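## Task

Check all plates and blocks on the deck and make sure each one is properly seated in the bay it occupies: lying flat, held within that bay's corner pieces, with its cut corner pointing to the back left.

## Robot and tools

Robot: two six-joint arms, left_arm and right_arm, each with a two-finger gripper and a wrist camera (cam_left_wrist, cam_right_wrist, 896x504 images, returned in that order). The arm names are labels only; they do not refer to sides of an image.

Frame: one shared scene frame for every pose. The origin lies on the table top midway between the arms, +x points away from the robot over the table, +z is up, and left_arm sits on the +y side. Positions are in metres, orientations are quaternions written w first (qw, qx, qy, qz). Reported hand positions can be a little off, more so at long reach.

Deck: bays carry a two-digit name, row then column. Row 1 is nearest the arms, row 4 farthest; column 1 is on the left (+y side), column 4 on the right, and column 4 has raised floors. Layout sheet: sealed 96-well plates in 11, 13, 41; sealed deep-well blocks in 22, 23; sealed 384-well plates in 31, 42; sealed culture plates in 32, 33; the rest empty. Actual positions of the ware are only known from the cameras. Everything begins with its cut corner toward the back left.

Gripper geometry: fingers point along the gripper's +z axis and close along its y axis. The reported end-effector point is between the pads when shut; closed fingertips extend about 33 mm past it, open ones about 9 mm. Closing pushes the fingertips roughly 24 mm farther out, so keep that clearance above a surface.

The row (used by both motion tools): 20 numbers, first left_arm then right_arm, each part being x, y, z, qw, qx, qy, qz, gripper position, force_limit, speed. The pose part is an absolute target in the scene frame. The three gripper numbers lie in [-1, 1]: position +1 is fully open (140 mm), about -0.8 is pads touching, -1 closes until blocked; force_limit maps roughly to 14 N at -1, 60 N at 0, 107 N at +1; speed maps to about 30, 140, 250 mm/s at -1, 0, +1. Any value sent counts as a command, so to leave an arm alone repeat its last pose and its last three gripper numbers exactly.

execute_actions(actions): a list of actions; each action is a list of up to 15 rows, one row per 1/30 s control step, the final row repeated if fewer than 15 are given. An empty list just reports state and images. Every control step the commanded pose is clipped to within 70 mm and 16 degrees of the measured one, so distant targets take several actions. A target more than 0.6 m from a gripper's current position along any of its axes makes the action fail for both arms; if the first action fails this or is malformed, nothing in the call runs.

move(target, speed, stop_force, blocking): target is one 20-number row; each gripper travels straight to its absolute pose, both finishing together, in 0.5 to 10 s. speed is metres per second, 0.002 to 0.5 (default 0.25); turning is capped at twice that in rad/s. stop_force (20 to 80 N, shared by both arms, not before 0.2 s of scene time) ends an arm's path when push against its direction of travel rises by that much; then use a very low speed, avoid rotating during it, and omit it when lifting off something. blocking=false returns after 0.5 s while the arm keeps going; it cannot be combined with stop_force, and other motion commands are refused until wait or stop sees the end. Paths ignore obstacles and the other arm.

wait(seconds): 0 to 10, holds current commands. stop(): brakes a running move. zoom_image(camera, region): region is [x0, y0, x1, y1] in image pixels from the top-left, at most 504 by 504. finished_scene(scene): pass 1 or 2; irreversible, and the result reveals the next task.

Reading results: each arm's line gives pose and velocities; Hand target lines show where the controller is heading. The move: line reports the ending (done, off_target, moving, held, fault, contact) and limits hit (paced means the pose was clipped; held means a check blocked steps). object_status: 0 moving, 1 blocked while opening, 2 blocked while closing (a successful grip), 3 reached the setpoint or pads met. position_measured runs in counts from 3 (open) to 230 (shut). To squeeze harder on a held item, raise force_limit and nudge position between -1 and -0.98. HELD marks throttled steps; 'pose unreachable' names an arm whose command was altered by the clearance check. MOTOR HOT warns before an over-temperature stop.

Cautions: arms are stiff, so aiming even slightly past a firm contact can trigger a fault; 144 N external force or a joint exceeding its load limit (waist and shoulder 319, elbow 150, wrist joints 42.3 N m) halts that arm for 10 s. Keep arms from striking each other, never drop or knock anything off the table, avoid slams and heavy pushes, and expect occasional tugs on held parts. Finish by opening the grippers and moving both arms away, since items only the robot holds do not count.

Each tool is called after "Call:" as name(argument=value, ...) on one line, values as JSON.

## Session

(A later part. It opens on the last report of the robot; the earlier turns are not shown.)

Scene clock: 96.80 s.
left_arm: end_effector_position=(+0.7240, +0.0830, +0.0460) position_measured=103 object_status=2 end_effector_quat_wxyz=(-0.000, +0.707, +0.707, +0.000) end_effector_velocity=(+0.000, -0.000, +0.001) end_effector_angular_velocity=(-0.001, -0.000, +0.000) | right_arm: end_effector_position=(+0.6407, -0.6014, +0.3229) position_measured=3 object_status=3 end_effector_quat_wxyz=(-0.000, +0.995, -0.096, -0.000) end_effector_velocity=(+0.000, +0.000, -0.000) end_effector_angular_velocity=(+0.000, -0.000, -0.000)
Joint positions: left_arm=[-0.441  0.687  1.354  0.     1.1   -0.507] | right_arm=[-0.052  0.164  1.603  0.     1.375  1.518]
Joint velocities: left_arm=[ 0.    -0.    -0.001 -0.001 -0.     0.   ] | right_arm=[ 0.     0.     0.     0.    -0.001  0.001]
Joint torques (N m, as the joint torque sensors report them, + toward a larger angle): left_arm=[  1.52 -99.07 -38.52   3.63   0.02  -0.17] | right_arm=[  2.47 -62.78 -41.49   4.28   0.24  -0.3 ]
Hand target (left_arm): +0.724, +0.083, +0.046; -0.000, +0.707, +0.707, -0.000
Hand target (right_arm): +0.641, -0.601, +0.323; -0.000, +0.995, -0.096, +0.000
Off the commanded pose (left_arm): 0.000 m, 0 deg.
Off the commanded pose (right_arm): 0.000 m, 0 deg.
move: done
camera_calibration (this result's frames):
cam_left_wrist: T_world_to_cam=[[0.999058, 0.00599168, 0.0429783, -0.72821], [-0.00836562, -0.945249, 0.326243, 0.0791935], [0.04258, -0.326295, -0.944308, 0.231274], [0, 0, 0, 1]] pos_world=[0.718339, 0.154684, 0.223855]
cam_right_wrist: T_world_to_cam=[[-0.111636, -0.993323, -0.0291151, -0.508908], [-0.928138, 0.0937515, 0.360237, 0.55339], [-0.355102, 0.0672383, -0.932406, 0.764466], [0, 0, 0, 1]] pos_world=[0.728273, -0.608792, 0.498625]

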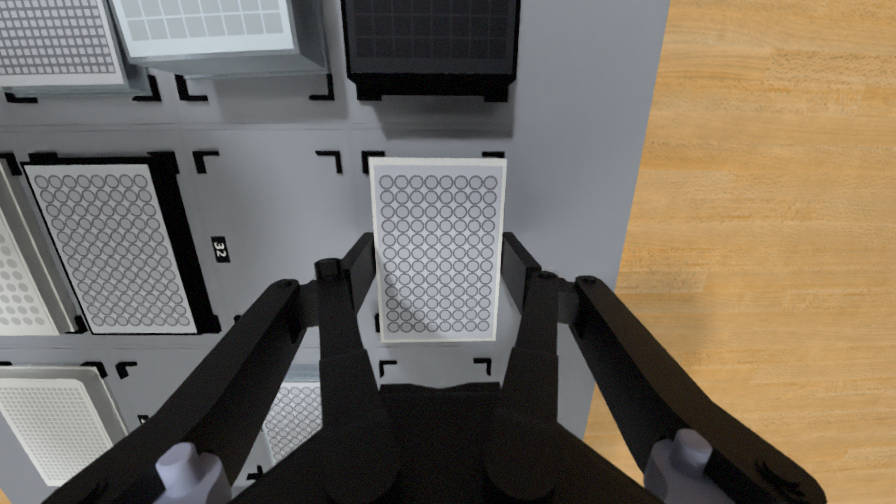

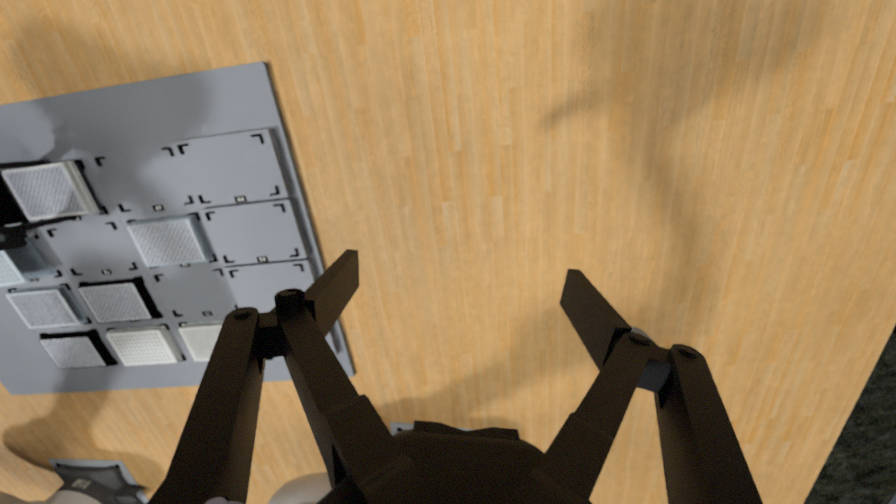

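Call:
move(target=[0.7208,0.0825,0.046,0,0.7071,0.7071,0,-1,-0.5,-1,0.6407,-0.6014,0.3229,0,0.995,-0.096,0,1,0,0], speed=0.01)

Call:
move(target=[0.7208,0.0825,0.0415,0,0.7071,0.7071,0,-1,-0.5,-1,0.6407,-0.6014,0.3229,0,0.995,-0.096,0,1,0,0], speed=0.005)

Call:
zoom_image(camera="cam_left_wrist", region=[320,120,560,370])

Call:
move(target=[0.7208,0.0825,0.0415,0,0.7071,0.7071,0,0.4,-0.5,-1,0.6407,-0.6014,0.3229,0,0.995,-0.096,0,1,0,0])

Call:
move(target=[0.7208,0.0825,0.105,0,0.7071,0.7071,0,0.4,-0.5,-1,0.6407,-0.6014,0.3229,0,0.995,-0.096,0,1,0,0], speed=0.1)

Call:
zoom_image(camera="cam_left_wrist", region=[320,120,560,370])

Call:
move(target=[0.612,0.256,0.1,0,0.6884,0.7254,0,0.37,-0.5,-1,0.6407,-0.6014,0.3229,0,0.995,-0.096,0,1,0,0])

Scene clock: 112.53 s.
left_arm: end_effector_position=(+0.7208, +0.0825, +0.0460) position_measured=103 object_status=2 end_effector_quat_wxyz=(+0.000, +0.707, +0.707, -0.000) end_effector_velocity=(-0.001, +0.001, -0.000) end_effector_angular_velocity=(+0.001, +0.001, -0.000) | right_arm: end_effector_position=(+0.6407, -0.6014, +0.3229) position_measured=3 object_status=3 end_effector_quat_wxyz=(-0.000, +0.995, -0.096, -0.000) end_effector_velocity=(-0.000, -0.000, +0.001) end_effector_angular_velocity=(-0.000, -0.001, -0.000)
Joint positions: left_arm=[-0.443  0.683  1.361 -0.     1.097 -0.509] | right_arm=[-0.052  0.164  1.603  0.     1.375  1.518]
Joint velocities: left_arm=[-0.    -0.001  0.002  0.    -0.     0.   ] | right_arm=[-0.    -0.001 -0.    -0.     0.     0.   ]
Joint torques (N m, as the joint torque sensors report them, + toward a larger angle): left_arm=[  1.69 -99.19 -38.46   3.61   0.13  -0.28] | right_arm=[  0.79 -62.18 -40.94   3.95  -0.18  -0.31]
Hand target (left_arm): +0.721, +0.083, +0.046; +0.000, +0.707, +0.707, +0.000
Hand target (right_arm): +0.641, -0.601, +0.323; -0.000, +0.995, -0.096, +0.000
Off the commanded pose (left_arm): 0.000 m, 0 deg.
Off the commanded pose (right_arm): 0.000 m, 0 deg.
move: done
camera_calibration (this result's frames):
cam_left_wrist: T_world_to_cam=[[0.999058, 0.00601287, 0.0429651, -0.725007], [-0.00834272, -0.945238, 0.326276, 0.0786711], [0.0425741, -0.326327, -0.944298, 0.231252], [0, 0, 0, 1]] pos_world=[0.715135, 0.154186, 0.223852]
cam_right_wrist: T_world_to_cam=[[-0.111636, -0.993323, -0.0291151, -0.508908], [-0.928138, 0.0937514, 0.360237, 0.55339], [-0.355102, 0.0672383, -0.932406, 0.764466], [0, 0, 0, 1]] pos_world=[0.728273, -0.608792, 0.498625]

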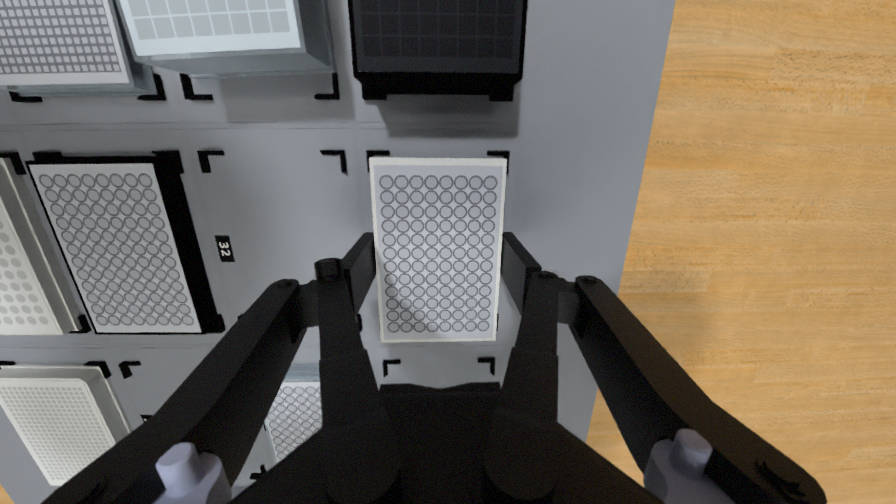

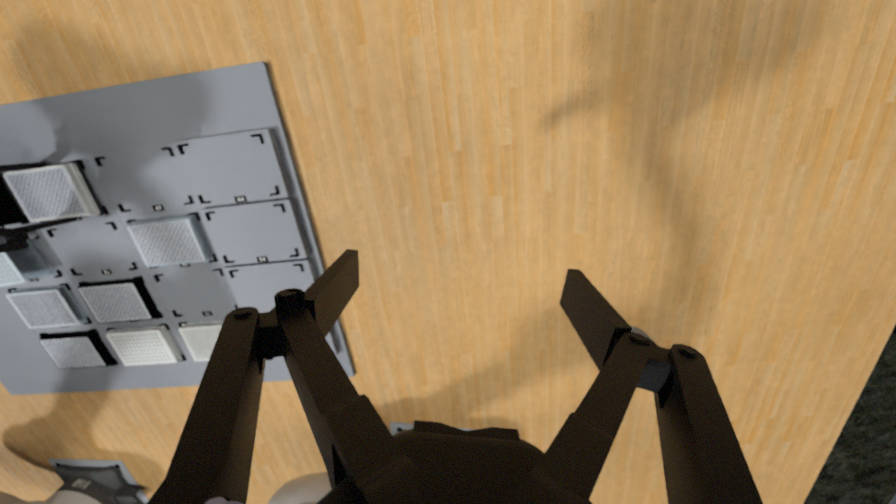

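Scene clock: 113.67 s.
left_arm: end_effector_position=(+0.7208, +0.0825, +0.0415) position_measured=103 object_status=2 end_effector_quat_wxyz=(+0.000, +0.707, +0.707, -0.000) end_effector_velocity=(+0.000, +0.000, +0.000) end_effector_angular_velocity=(+0.001, -0.001, -0.000) | right_arm: end_effector_position=(+0.6407, -0.6014, +0.3229) position_measured=3 object_status=3 end_effector_quat_wxyz=(-0.000, +0.995, -0.096, -0.000) end_effector_velocity=(-0.000, +0.000, +0.000) end_effector_angular_velocity=(-0.000, -0.000, -0.000)
Joint positions: left_arm=[-0.443  0.687  1.364 -0.     1.091 -0.509] | right_arm=[-0.052  0.164  1.603  0.     1.375  1.518]
Joint velocities: left_arm=[ 0.     0.    -0.     0.001 -0.    -0.   ] | right_arm=[ 0.    -0.001  0.    -0.     0.001  0.   ]
Joint torques (N m, as the joint torque sensors report them, + toward a larger angle): left_arm=[  1.68 -99.7  -38.48   3.71   0.04  -0.21] | right_arm=[  3.02 -62.9  -41.93   4.03   0.1   -0.41]
Hand target (left_arm): +0.721, +0.083, +0.041; +0.000, +0.707, +0.707, -0.000
Hand target (right_arm): +0.641, -0.601, +0.323; -0.000, +0.995, -0.096, +0.000
Off the commanded pose (left_arm): 0.000 m, 0 deg.
Off the commanded pose (right_arm): 0.000 m, 0 deg.
move: done
camera_calibration (this result's frames):
cam_left_wrist: T_world_to_cam=[[0.999058, 0.00600832, 0.0429662, -0.724809], [-0.00834741, -0.945238, 0.326276, 0.0801398], [0.0425736, -0.326328, -0.944297, 0.227002], [0, 0, 0, 1]] pos_world=[0.715131, 0.154183, 0.219352]
cam_right_wrist: T_world_to_cam=[[-0.111636, -0.993323, -0.0291151, -0.508907], [-0.928138, 0.0937515, 0.360237, 0.55339], [-0.355102, 0.0672383, -0.932406, 0.764466], [0, 0, 0, 1]] pos_world=[0.728273, -0.608792, 0.498625]

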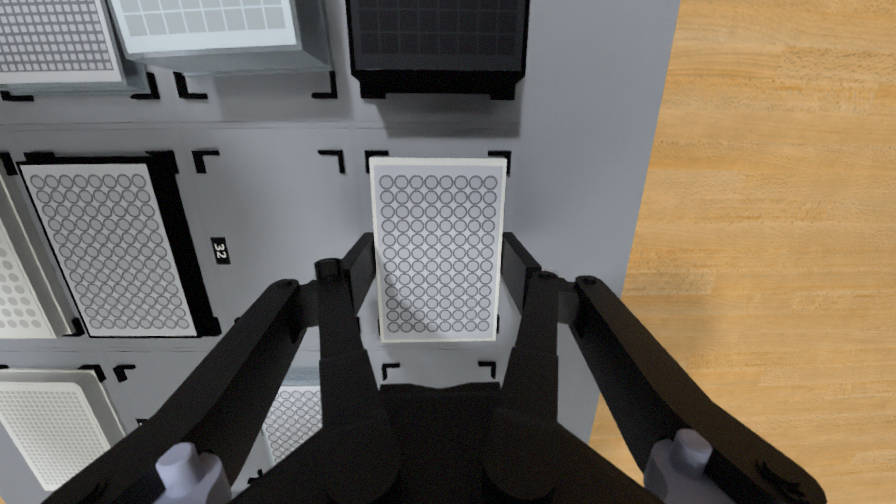

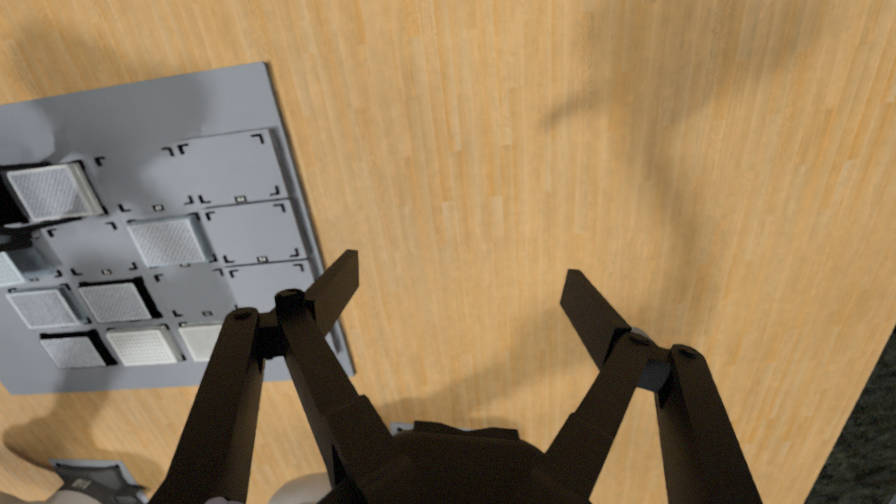

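Region (320, 120, 560, 370) of cam_left_wrist's 896x504 image, scaled by 2.016, with more detail than that image has; it fills the left 484 columns of this view, and the rest is white.

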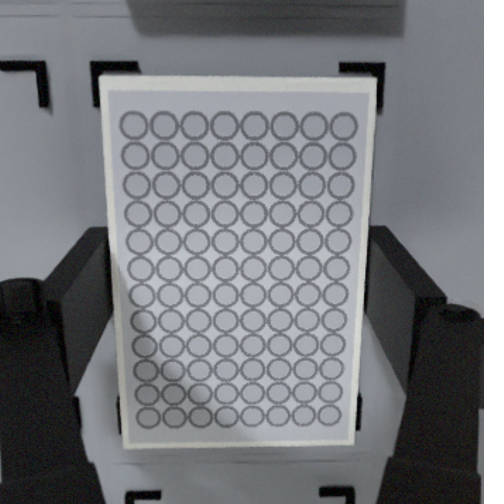

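Scene clock: 114.40 s.
left_arm: end_effector_position=(+0.7208, +0.0825, +0.0415) position_measured=78 object_status=0 end_effector_quat_wxyz=(+0.000, +0.707, +0.707, -0.000) end_effector_velocity=(+0.000, -0.000, +0.000) end_effector_angular_velocity=(-0.000, -0.001, -0.000) | right_arm: end_effector_position=(+0.6407, -0.6014, +0.3229) position_measured=3 object_status=3 end_effector_quat_wxyz=(-0.000, +0.995, -0.096, -0.000) end_effector_velocity=(+0.000, +0.000, -0.001) end_effector_angular_velocity=(+0.000, +0.002, +0.001)
Joint positions: left_arm=[-0.443  0.687  1.364 -0.     1.091 -0.509] | right_arm=[-0.052  0.164  1.603  0.     1.375  1.518]
Joint velocities: left_arm=[ 0.     0.    -0.001  0.    -0.     0.   ] | right_arm=[ 0.     0.001  0.    -0.     0.001 -0.001]
Joint torques (N m, as the joint torque sensors report them, + toward a larger angle): left_arm=[  3.04 -99.11 -38.43   3.64  -0.03  -0.06] | right_arm=[  1.48 -61.77 -40.99   3.93   0.16  -0.6 ]
Hand target (left_arm): +0.721, +0.083, +0.041; +0.000, +0.707, +0.707, -0.000
Hand target (right_arm): +0.641, -0.601, +0.323; -0.000, +0.995, -0.096, +0.000
Off the commanded pose (left_arm): 0.000 m, 0 deg.
Off the commanded pose (right_arm): 0.000 m, 0 deg.
move: done
camera_calibration (this result's frames):
cam_left_wrist: T_world_to_cam=[[0.999058, 0.00600838, 0.0429663, -0.724809], [-0.0083474, -0.945238, 0.326276, 0.0801405], [0.0425737, -0.326328, -0.944297, 0.227001], [0, 0, 0, 1]] pos_world=[0.715131, 0.154183, 0.219351]
cam_right_wrist: T_world_to_cam=[[-0.111636, -0.993323, -0.029115, -0.508908], [-0.928138, 0.0937515, 0.360237, 0.55339], [-0.355102, 0.0672382, -0.932406, 0.764466], [0, 0, 0, 1]] pos_world=[0.728273, -0.608792, 0.498625]

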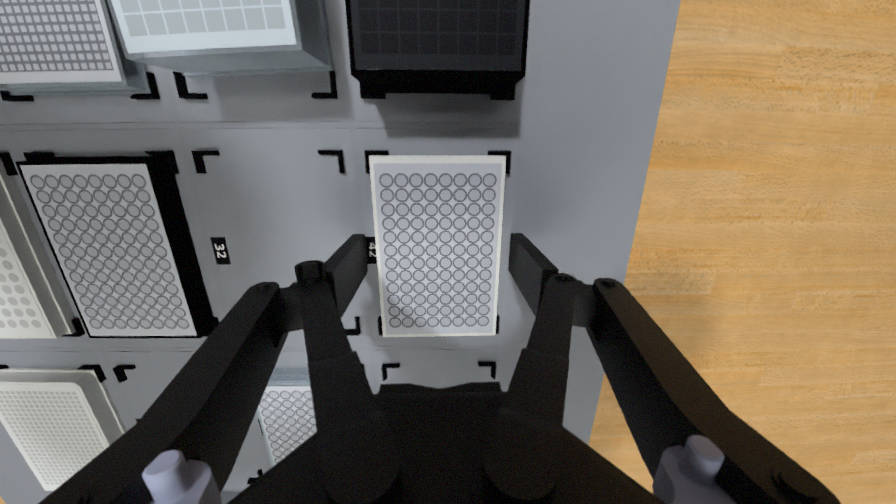

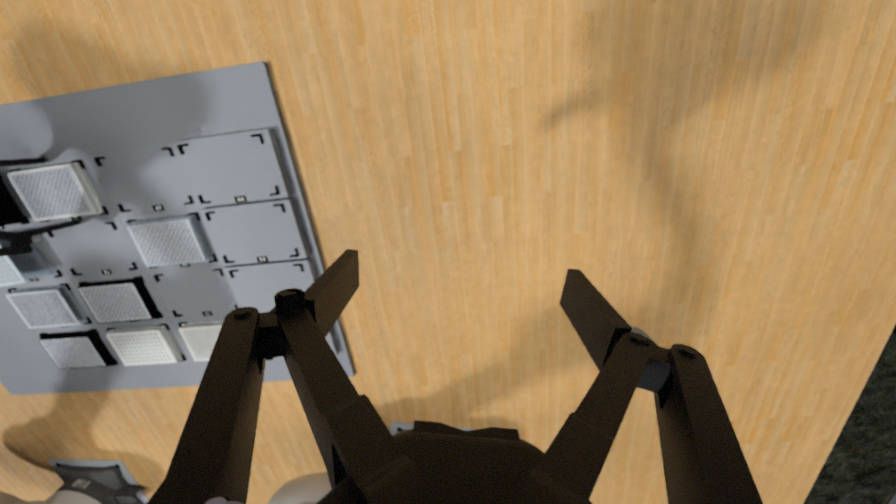

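Scene clock: 115.33 s.
left_arm: end_effector_position=(+0.7208, +0.0825, +0.1050) position_measured=78 object_status=3 end_effector_quat_wxyz=(+0.000, +0.707, +0.707, +0.000) end_effector_velocity=(-0.000, -0.000, -0.000) end_effector_angular_velocity=(-0.001, +0.000, +0.000) | right_arm: end_effector_position=(+0.6407, -0.6014, +0.3229) position_measured=3 object_status=3 end_effector_quat_wxyz=(-0.000, +0.995, -0.096, -0.000) end_effector_velocity=(+0.000, -0.000, -0.000) end_effector_angular_velocity=(+0.000, +0.001, -0.000)
Joint positions: left_arm=[-0.443  0.642  1.316 -0.     1.183 -0.509] | right_arm=[-0.052  0.164  1.603  0.     1.375  1.518]
Joint velocities: left_arm=[-0.     0.    -0.    -0.001 -0.     0.   ] | right_arm=[-0.     0.001 -0.     0.     0.001 -0.   ]
Joint torques (N m, as the joint torque sensors report them, + toward a larger angle): left_arm=[  2.97 -95.77 -39.53   3.71   0.12  -0.2 ] | right_arm=[  2.12 -61.83 -41.87   3.99   0.1   -0.48]
Hand target (left_arm): +0.721, +0.082, +0.105; -0.000, +0.707, +0.707, +0.000
Hand target (right_arm): +0.641, -0.601, +0.323; -0.000, +0.995, -0.096, +0.000
Off the commanded pose (left_arm): 0.000 m, 0 deg.
Off the commanded pose (right_arm): 0.000 m, 0 deg.
move: done
camera_calibration (this result's frames):
cam_left_wrist: T_world_to_cam=[[0.999057, 0.00605331, 0.0429952, -0.727565], [-0.00831482, -0.945234, 0.326287, 0.0593723], [0.0426157, -0.326336, -0.944293, 0.286956], [0, 0, 0, 1]] pos_world=[0.715144, 0.154169, 0.28288]
cam_right_wrist: T_world_to_cam=[[-0.111636, -0.993323, -0.029115, -0.508908], [-0.928138, 0.0937516, 0.360237, 0.55339], [-0.355102, 0.0672383, -0.932406, 0.764466], [0, 0, 0, 1]] pos_world=[0.728273, -0.608792, 0.498625]

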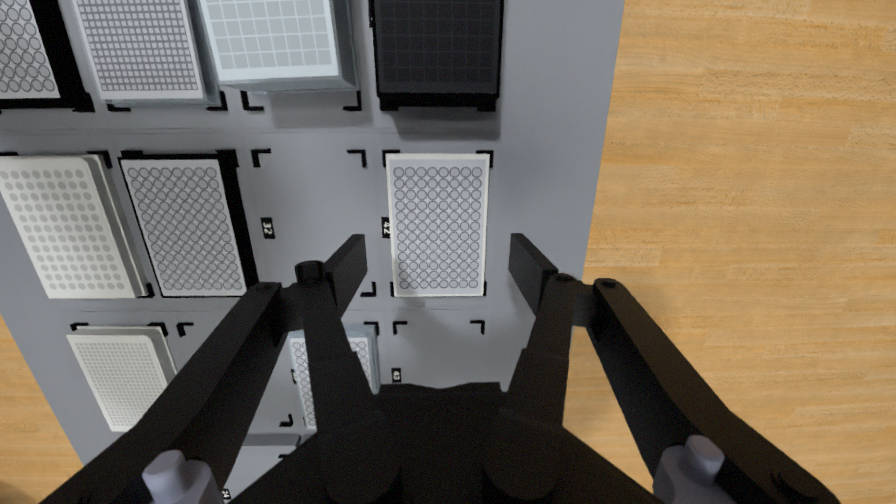

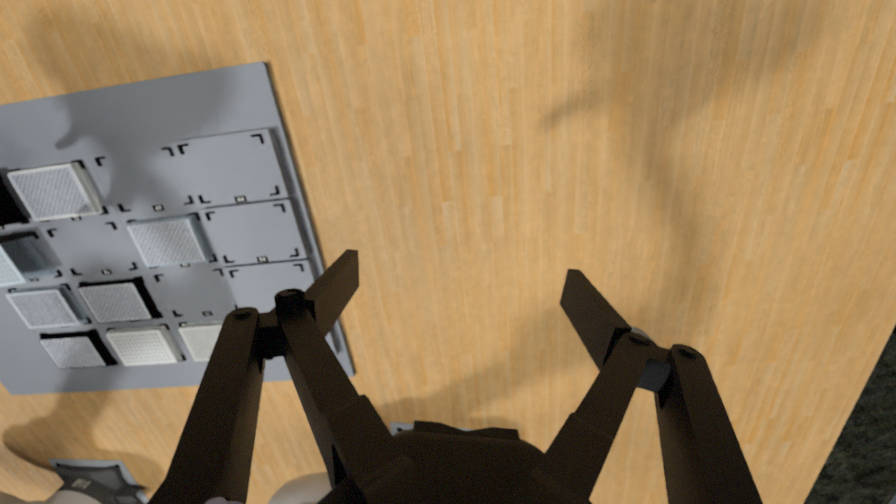

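Region (320, 120, 560, 370) of cam_left_wrist's 896x504 image, scaled by 2.016, with more detail than that image has; it fills the left 484 columns of this view, and the rest is white.

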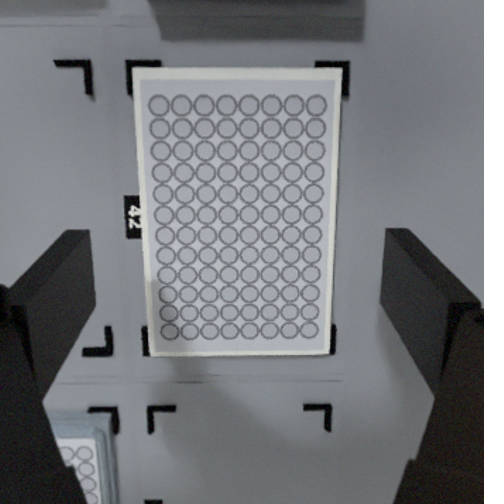

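Scene clock: 116.53 s.
left_arm: end_effector_position=(+0.6121, +0.2560, +0.1001) position_measured=82 object_status=3 end_effector_quat_wxyz=(-0.000, +0.688, +0.725, -0.000) end_effector_velocity=(-0.001, +0.001, -0.001) end_effector_angular_velocity=(+0.001, +0.001, +0.000) | right_arm: end_effector_position=(+0.6407, -0.6014, +0.3229) position_measured=3 object_status=3 end_effector_quat_wxyz=(-0.000, +0.995, -0.096, -0.000) end_effector_velocity=(+0.000, +0.000, +0.000) end_effector_angular_velocity=(-0.001, -0.002, +0.000)
Joint positions: left_arm=[-0.306  0.403  1.714 -0.     1.025 -0.423] | right_arm=[-0.052  0.164  1.603  0.     1.375  1.518]
Joint velocities: left_arm=[ 0.    -0.     0.002  0.    -0.     0.   ] | right_arm=[ 0.    -0.001  0.    -0.    -0.001  0.   ]
Joint torques (N m, as the joint torque sensors report them, + toward a larger angle): left_arm=[  2.19 -73.27 -37.22   3.48   0.06  -0.2 ] | right_arm=[  1.91 -60.79 -41.37   4.02   0.17  -0.24]
Hand target (left_arm): +0.612, +0.256, +0.100; -0.000, +0.688, +0.725, -0.000
Hand target (right_arm): +0.641, -0.601, +0.323; -0.000, +0.995, -0.096, +0.000
Off the commanded pose (left_arm): 0.000 m, 0 deg.
Off the commanded pose (right_arm): 0.000 m, 0 deg.
move: done
camera_calibration (this result's frames):
cam_left_wrist: T_world_to_cam=[[0.997391, 0.058123, 0.0428032, -0.632034], [0.0410284, -0.944365, 0.32633, 0.193664], [0.0593891, -0.323723, -0.944286, 0.332587], [0, 0, 0, 1]] pos_world=[0.602688, 0.327291, 0.277912]
cam_right_wrist: T_world_to_cam=[[-0.111636, -0.993323, -0.0291151, -0.508907], [-0.928138, 0.0937515, 0.360237, 0.55339], [-0.355102, 0.0672383, -0.932406, 0.764466], [0, 0, 0, 1]] pos_world=[0.728273, -0.608792, 0.498625]

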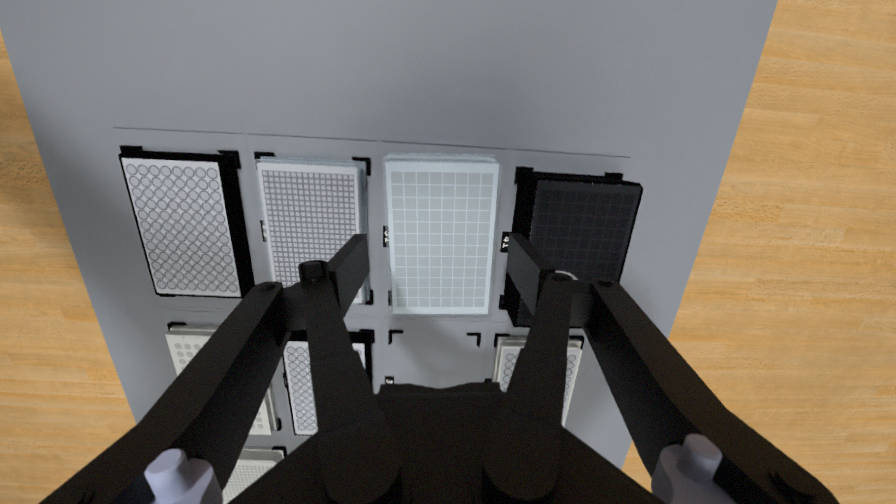

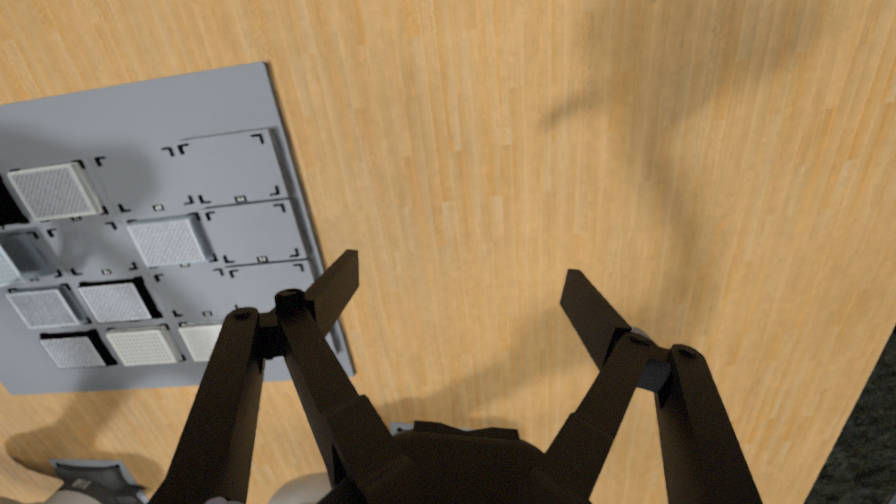

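Call:
move(target=[0.614,0.256,0.085,0,0.6884,0.7254,0,0.35,0,-1,0.6407,-0.6014,0.3229,0,0.995,-0.096,0,1,0,0], speed=0.05)

Call:
move(target=[0.614,0.256,0.066,0,0.6884,0.7254,0,0.35,0,-1,0.6407,-0.6014,0.3229,0,0.995,-0.096,0,1,0,0], speed=0.015)

Call:
move(target=[0.614,0.256,0.066,0,0.6884,0.7254,0,-1,0,-1,0.6407,-0.6014,0.3229,0,0.995,-0.096,0,1,0,0])

Call:
move(target=[0.614,0.256,0.072,0,0.6884,0.7254,0,-1,0,-1,0.6407,-0.6014,0.3229,0,0.995,-0.096,0,1,0,0], speed=0.015)

Call:
move(target=[0.614,0.246,0.071,0,0.7071,0.7071,0,-1,0,-1,0.6407,-0.6014,0.3229,0,0.995,-0.096,0,1,0,0], speed=0.03)

Call:
zoom_image(camera="cam_left_wrist", region=[240,120,640,370])

Scene clock: 127.70 s.
left_arm: end_effector_position=(+0.6140, +0.2560, +0.0850) position_measured=85 object_status=3 end_effector_quat_wxyz=(+0.000, +0.688, +0.725, +0.000) end_effector_velocity=(-0.000, +0.000, -0.000) end_effector_angular_velocity=(+0.001, +0.000, -0.000) | right_arm: end_effector_position=(+0.6407, -0.6014, +0.3229) position_measured=3 object_status=3 end_effector_quat_wxyz=(-0.000, +0.995, -0.096, -0.000) end_effector_velocity=(-0.000, +0.000, +0.001) end_effector_angular_velocity=(-0.000, -0.001, +0.002)
Joint positions: left_arm=[-0.305  0.419  1.722 -0.     1.001 -0.423] | right_arm=[-0.052  0.164  1.603  0.     1.375  1.518]
Joint velocities: left_arm=[-0.     0.     0.001  0.001 -0.    -0.   ] | right_arm=[ 0.    -0.001 -0.     0.     0.    -0.002]
Joint torques (N m, as the joint torque sensors report them, + toward a larger angle): left_arm=[  2.09 -74.14 -36.47   3.56   0.05  -0.24] | right_arm=[  3.11 -61.86 -40.75   4.17   0.07  -0.55]
Hand target (left_arm): +0.614, +0.256, +0.085; +0.000, +0.688, +0.725, -0.000
Hand target (right_arm): +0.641, -0.601, +0.323; -0.000, +0.995, -0.096, +0.000
Off the commanded pose (left_arm): 0.000 m, 0 deg.
Off the commanded pose (right_arm): 0.000 m, 0 deg.
move: done
camera_calibration (this result's frames):
cam_left_wrist: T_world_to_cam=[[0.997376, 0.0582463, 0.0429897, -0.633365], [0.0410875, -0.944378, 0.326285, 0.198475], [0.0596035, -0.323663, -0.944293, 0.318122], [0, 0, 0, 1]] pos_world=[0.604588, 0.327291, 0.262869]
cam_right_wrist: T_world_to_cam=[[-0.111636, -0.993323, -0.0291151, -0.508907], [-0.928138, 0.0937516, 0.360237, 0.55339], [-0.355102, 0.0672384, -0.932406, 0.764466], [0, 0, 0, 1]] pos_world=[0.728273, -0.608792, 0.498625]

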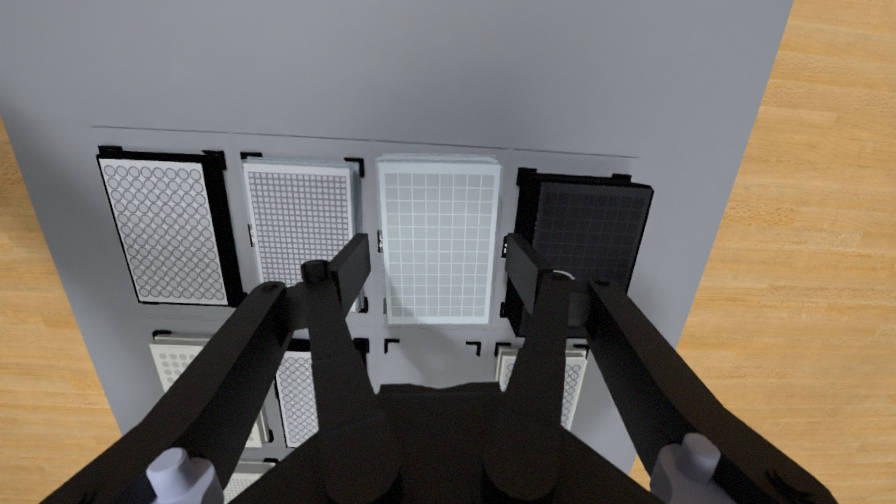

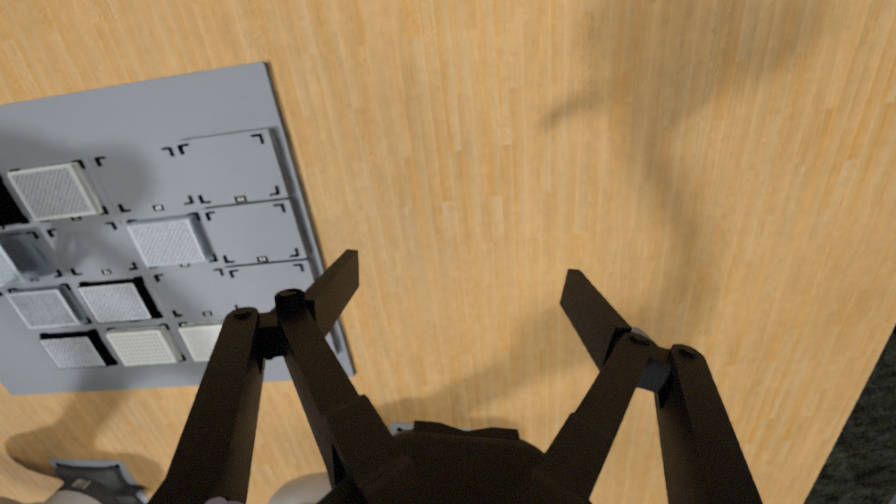

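Scene clock: 129.20 s.
left_arm: end_effector_position=(+0.6140, +0.2560, +0.0660) position_measured=85 object_status=3 end_effector_quat_wxyz=(+0.000, +0.688, +0.725, +0.000) end_effector_velocity=(+0.001, -0.000, +0.001) end_effector_angular_velocity=(-0.000, -0.001, +0.000) | right_arm: end_effector_position=(+0.6407, -0.6014, +0.3229) position_measured=3 object_status=3 end_effector_quat_wxyz=(-0.000, +0.995, -0.096, -0.000) end_effector_velocity=(+0.000, +0.000, +0.000) end_effector_angular_velocity=(-0.000, -0.001, -0.000)
Joint positions: left_arm=[-0.305  0.436  1.736  0.     0.97  -0.423] | right_arm=[-0.052  0.164  1.603  0.     1.375  1.518]
Joint velocities: left_arm=[ 0.     0.    -0.001  0.     0.    -0.   ] | right_arm=[ 0.    -0.001  0.     0.    -0.001  0.   ]
Joint torques (N m, as the joint torque sensors report them, + toward a larger angle): left_arm=[  2.35 -75.38 -35.91   3.33   0.13  -0.3 ] | right_arm=[  3.33 -62.54 -41.37   3.92   0.01  -0.38]
Hand target (left_arm): +0.614, +0.256, +0.066; +0.000, +0.688, +0.725, -0.000
Hand target (right_arm): +0.641, -0.601, +0.323; -0.000, +0.995, -0.096, +0.000
Off the commanded pose (left_arm): 0.000 m, 0 deg.
Off the commanded pose (right_arm): 0.000 m, 0 deg.
move: done
camera_calibration (this result's frames):
cam_left_wrist: T_world_to_cam=[[0.997377, 0.0582359, 0.0429796, -0.632543], [0.0410818, -0.944383, 0.32627, 0.204691], [0.0595899, -0.323649, -0.944299, 0.300176], [0, 0, 0, 1]] pos_world=[0.604587, 0.327295, 0.243858]
cam_right_wrist: T_world_to_cam=[[-0.111636, -0.993323, -0.0291152, -0.508907], [-0.928138, 0.0937514, 0.360237, 0.55339], [-0.355102, 0.0672384, -0.932406, 0.764466], [0, 0, 0, 1]] pos_world=[0.728273, -0.608792, 0.498625]

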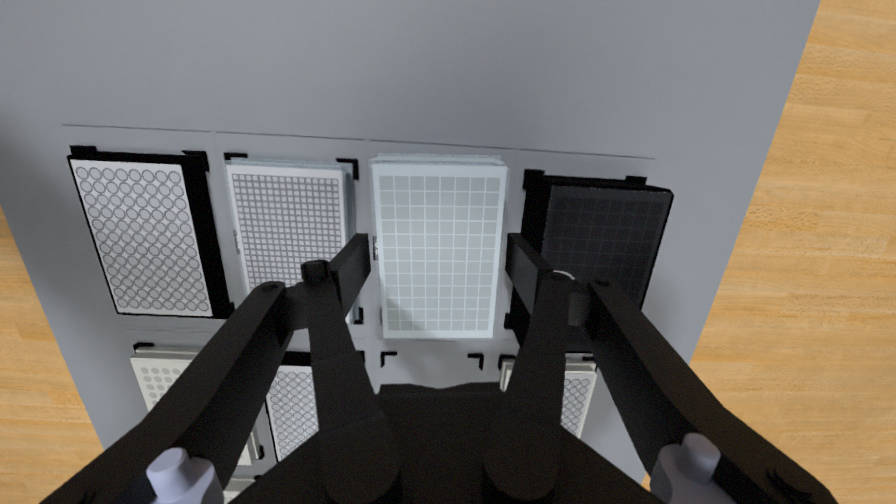

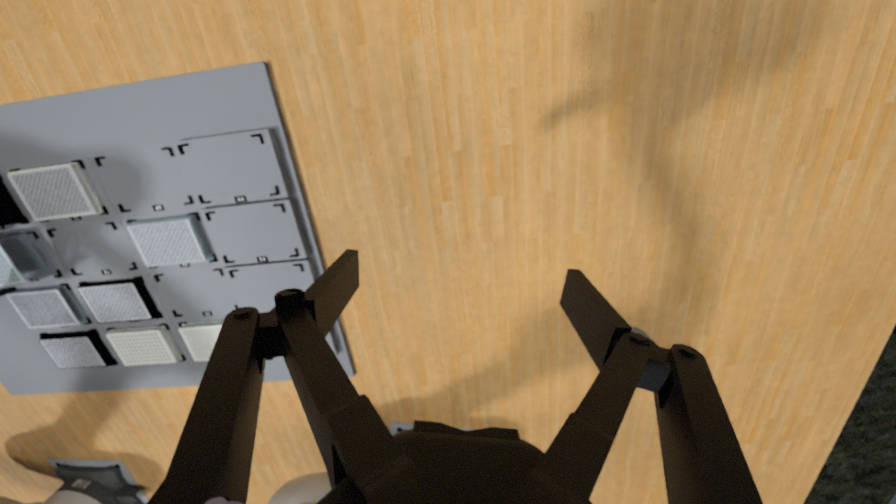

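Scene clock: 129.90 s.
left_arm: end_effector_position=(+0.6140, +0.2560, +0.0660) position_measured=108 object_status=0 end_effector_quat_wxyz=(+0.000, +0.688, +0.725, +0.000) end_effector_velocity=(+0.001, -0.001, +0.001) end_effector_angular_velocity=(-0.002, -0.001, +0.001) | right_arm: end_effector_position=(+0.6407, -0.6014, +0.3229) position_measured=3 object_status=3 end_effector_quat_wxyz=(-0.000, +0.995, -0.096, -0.000) end_effector_velocity=(-0.001, +0.000, +0.001) end_effector_angular_velocity=(-0.001, -0.002, -0.000)
Joint positions: left_arm=[-0.305  0.436  1.736  0.     0.97  -0.423] | right_arm=[-0.052  0.164  1.603  0.     1.375  1.518]
Joint velocities: left_arm=[-0.    -0.    -0.001 -0.002  0.    -0.   ] | right_arm=[-0.    -0.002  0.001 -0.    -0.001  0.   ]
Joint torques (N m, as the joint torque sensors report them, + toward a larger angle): left_arm=[  0.68 -66.97 -31.28   2.52  -0.63  -0.41] | right_arm=[  2.6  -63.09 -41.4    3.84   0.16  -0.34]
Hand target (left_arm): +0.614, +0.256, +0.066; +0.000, +0.688, +0.725, -0.000
Hand target (right_arm): +0.641, -0.601, +0.323; -0.000, +0.995, -0.096, +0.000
Off the commanded pose (left_arm): 0.000 m, 0 deg.
Off the commanded pose (right_arm): 0.000 m, 0 deg.
move: done
camera_calibration (this result's frames):
cam_left_wrist: T_world_to_cam=[[0.997378, 0.0582356, 0.0429718, -0.632541], [0.0410843, -0.944384, 0.326267, 0.204693], [0.0595822, -0.323646, -0.9443, 0.300172], [0, 0, 0, 1]] pos_world=[0.604588, 0.327295, 0.243849]
cam_right_wrist: T_world_to_cam=[[-0.111636, -0.993323, -0.0291151, -0.508908], [-0.928138, 0.0937515, 0.360237, 0.55339], [-0.355102, 0.0672382, -0.932406, 0.764466], [0, 0, 0, 1]] pos_world=[0.728273, -0.608792, 0.498625]

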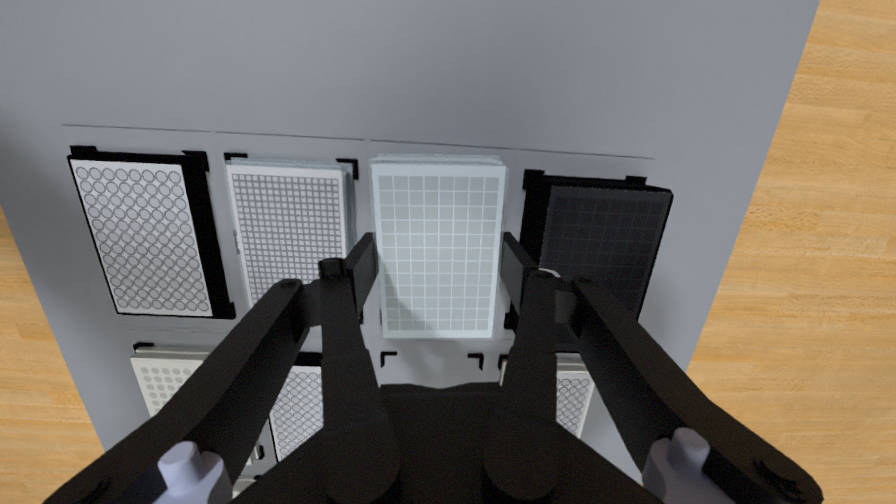

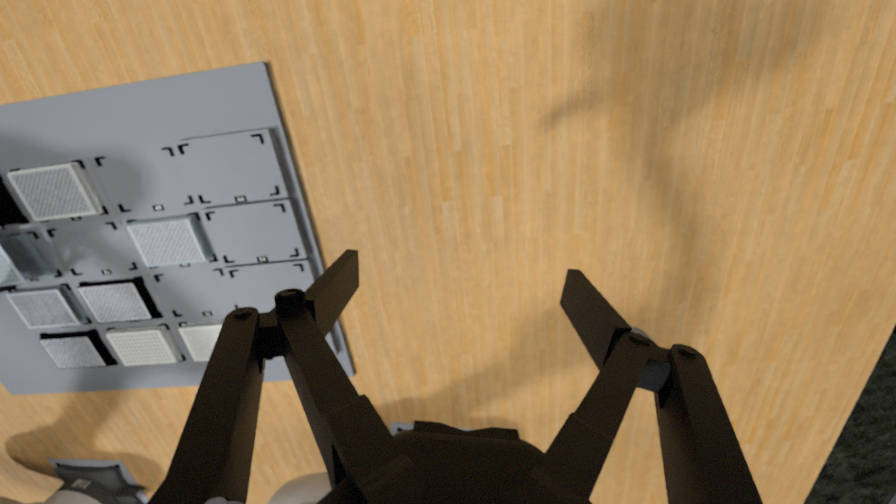

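Scene clock: 130.60 s.
left_arm: end_effector_position=(+0.6140, +0.2560, +0.0720) position_measured=108 object_status=2 end_effector_quat_wxyz=(-0.000, +0.688, +0.725, -0.000) end_effector_velocity=(+0.001, -0.000, +0.000) end_effector_angular_velocity=(+0.000, -0.001, -0.001) | right_arm: end_effector_position=(+0.6407, -0.6014, +0.3229) position_measured=3 object_status=3 end_effector_quat_wxyz=(-0.000, +0.995, -0.096, -0.000) end_effector_velocity=(-0.000, +0.000, -0.000) end_effector_angular_velocity=(-0.000, +0.001, +0.000)
Joint positions: left_arm=[-0.305  0.43   1.732  0.     0.98  -0.423] | right_arm=[-0.052  0.164  1.603  0.     1.375  1.518]
Joint velocities: left_arm=[-0.     0.    -0.001  0.001 -0.     0.   ] | right_arm=[ 0.     0.     0.    -0.     0.001  0.   ]
Joint torques (N m, as the joint torque sensors report them, + toward a larger angle): left_arm=[  2.39 -76.7  -36.59   3.36   0.1   -0.25] | right_arm=[  2.75 -62.56 -41.41   3.97   0.15  -0.55]
Hand target (left_arm): +0.614, +0.256, +0.072; -0.000, +0.688, +0.725, +0.000
Hand target (right_arm): +0.641, -0.601, +0.323; -0.000, +0.995, -0.096, +0.000
Off the commanded pose (left_arm): 0.000 m, 0 deg.
Off the commanded pose (right_arm): 0.000 m, 0 deg.
move: done
camera_calibration (this result's frames):
cam_left_wrist: T_world_to_cam=[[0.997378, 0.0582354, 0.0429589, -0.632803], [0.0410886, -0.944386, 0.326262, 0.202734], [0.0595698, -0.323641, -0.944303, 0.305837], [0, 0, 0, 1]] pos_world=[0.604595, 0.327292, 0.249843]
cam_right_wrist: T_world_to_cam=[[-0.111636, -0.993323, -0.0291151, -0.508908], [-0.928138, 0.0937517, 0.360237, 0.55339], [-0.355102, 0.0672383, -0.932406, 0.764466], [0, 0, 0, 1]] pos_world=[0.728273, -0.608792, 0.498625]

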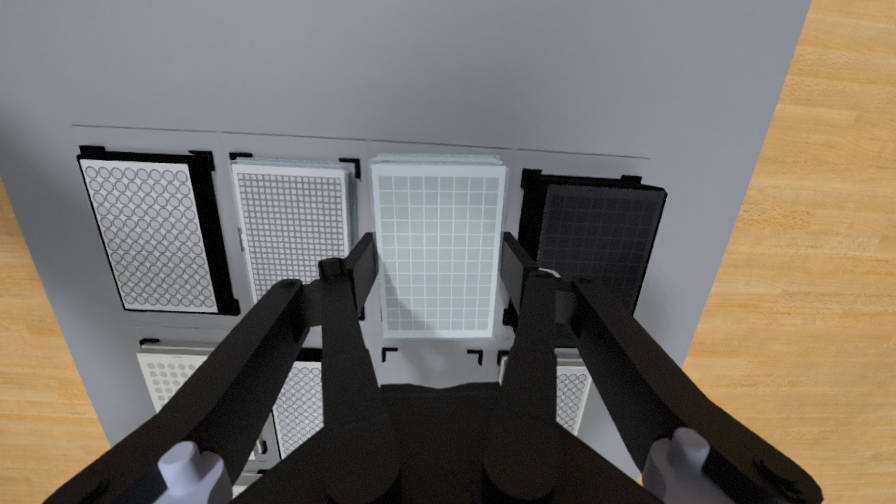

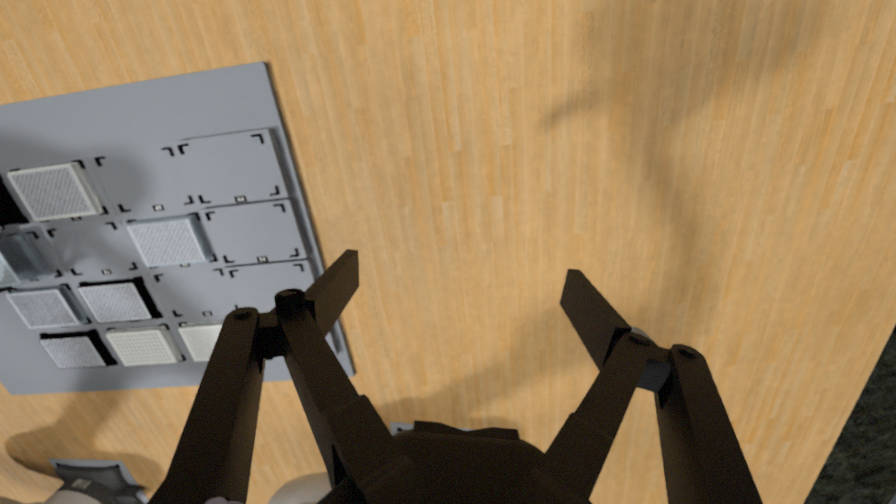

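Scene clock: 131.70 s.
left_arm: end_effector_position=(+0.6140, +0.2460, +0.0710) position_measured=108 object_status=2 end_effector_quat_wxyz=(+0.000, +0.707, +0.707, +0.000) end_effector_velocity=(+0.001, -0.000, +0.001) end_effector_angular_velocity=(-0.001, -0.002, -0.000) | right_arm: end_effector_position=(+0.6407, -0.6014, +0.3229) position_measured=3 object_status=3 end_effector_quat_wxyz=(-0.000, +0.995, -0.096, -0.000) end_effector_velocity=(+0.000, -0.000, -0.001) end_effector_angular_velocity=(+0.000, +0.001, -0.001)
Joint positions: left_arm=[-0.318  0.436  1.725  0.     0.981 -0.383] | right_arm=[-0.052  0.164  1.603  0.     1.375  1.518]
Joint velocities: left_arm=[ 0.    -0.001 -0.002  0.     0.     0.   ] | right_arm=[-0.     0.001 -0.     0.     0.     0.   ]
Joint torques (N m, as the joint torque sensors report them, + toward a larger angle): left_arm=[  1.17 -75.54 -36.55   3.39   0.1   -0.27] | right_arm=[  2.43 -61.96 -41.63   3.97   0.1   -0.36]
Hand target (left_arm): +0.614, +0.246, +0.071; +0.000, +0.707, +0.707, +0.000
Hand target (right_arm): +0.641, -0.601, +0.323; -0.000, +0.995, -0.096, +0.000
Off the commanded pose (left_arm): 0.000 m, 0 deg.
Off the commanded pose (right_arm): 0.000 m, 0 deg.
move: done
camera_calibration (this result's frames):
cam_left_wrist: T_world_to_cam=[[0.999058, 0.00602165, 0.0429788, -0.620363], [-0.0083383, -0.945242, 0.326262, 0.224172], [0.04259, -0.326313, -0.944302, 0.312748], [0, 0, 0, 1]] pos_world=[0.608328, 0.317687, 0.248852]
cam_right_wrist: T_world_to_cam=[[-0.111636, -0.993323, -0.0291152, -0.508907], [-0.928138, 0.0937516, 0.360237, 0.55339], [-0.355102, 0.0672385, -0.932406, 0.764466], [0, 0, 0, 1]] pos_world=[0.728273, -0.608792, 0.498625]

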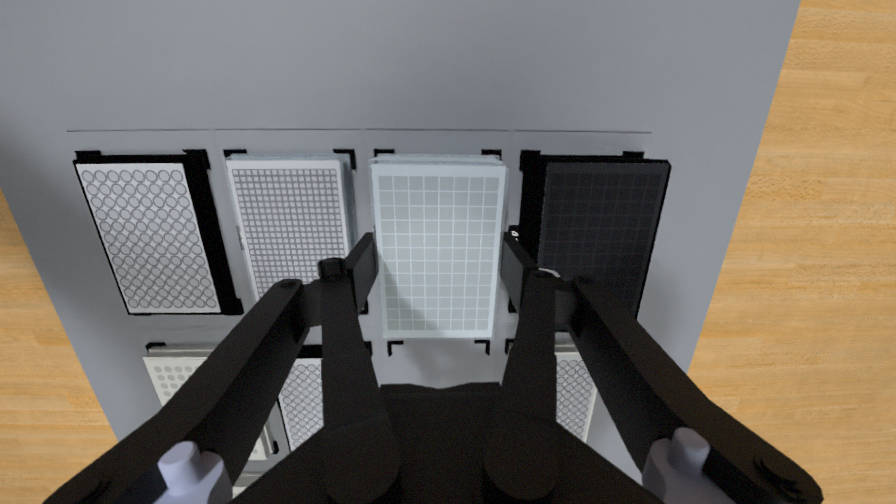

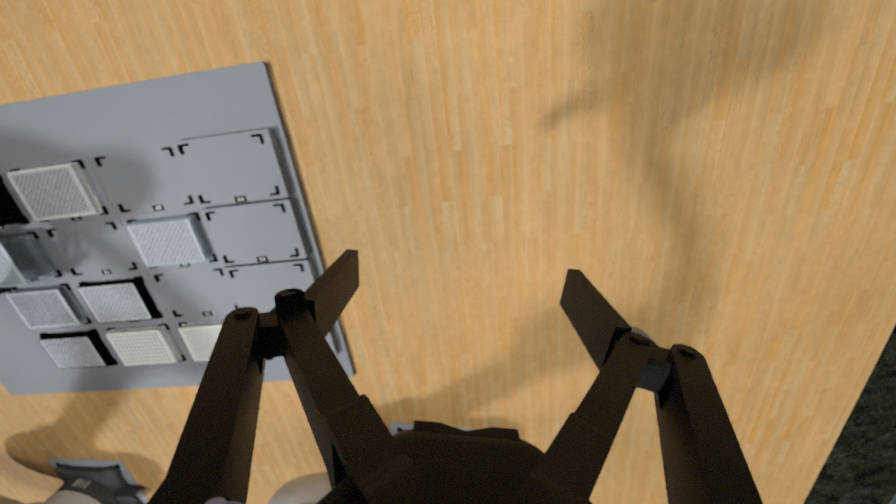

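Region (240, 120, 640, 370) of cam_left_wrist's 896x504 image, scaled by 1.260, with more detail than that image has; it fills the top 315 rows of this view, and the rest is white.

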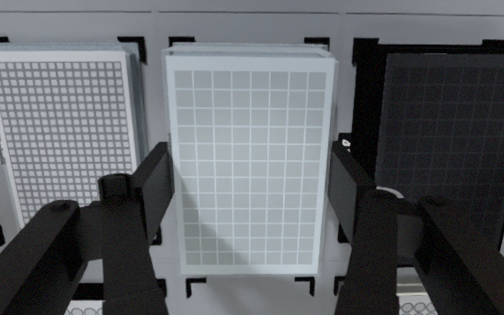

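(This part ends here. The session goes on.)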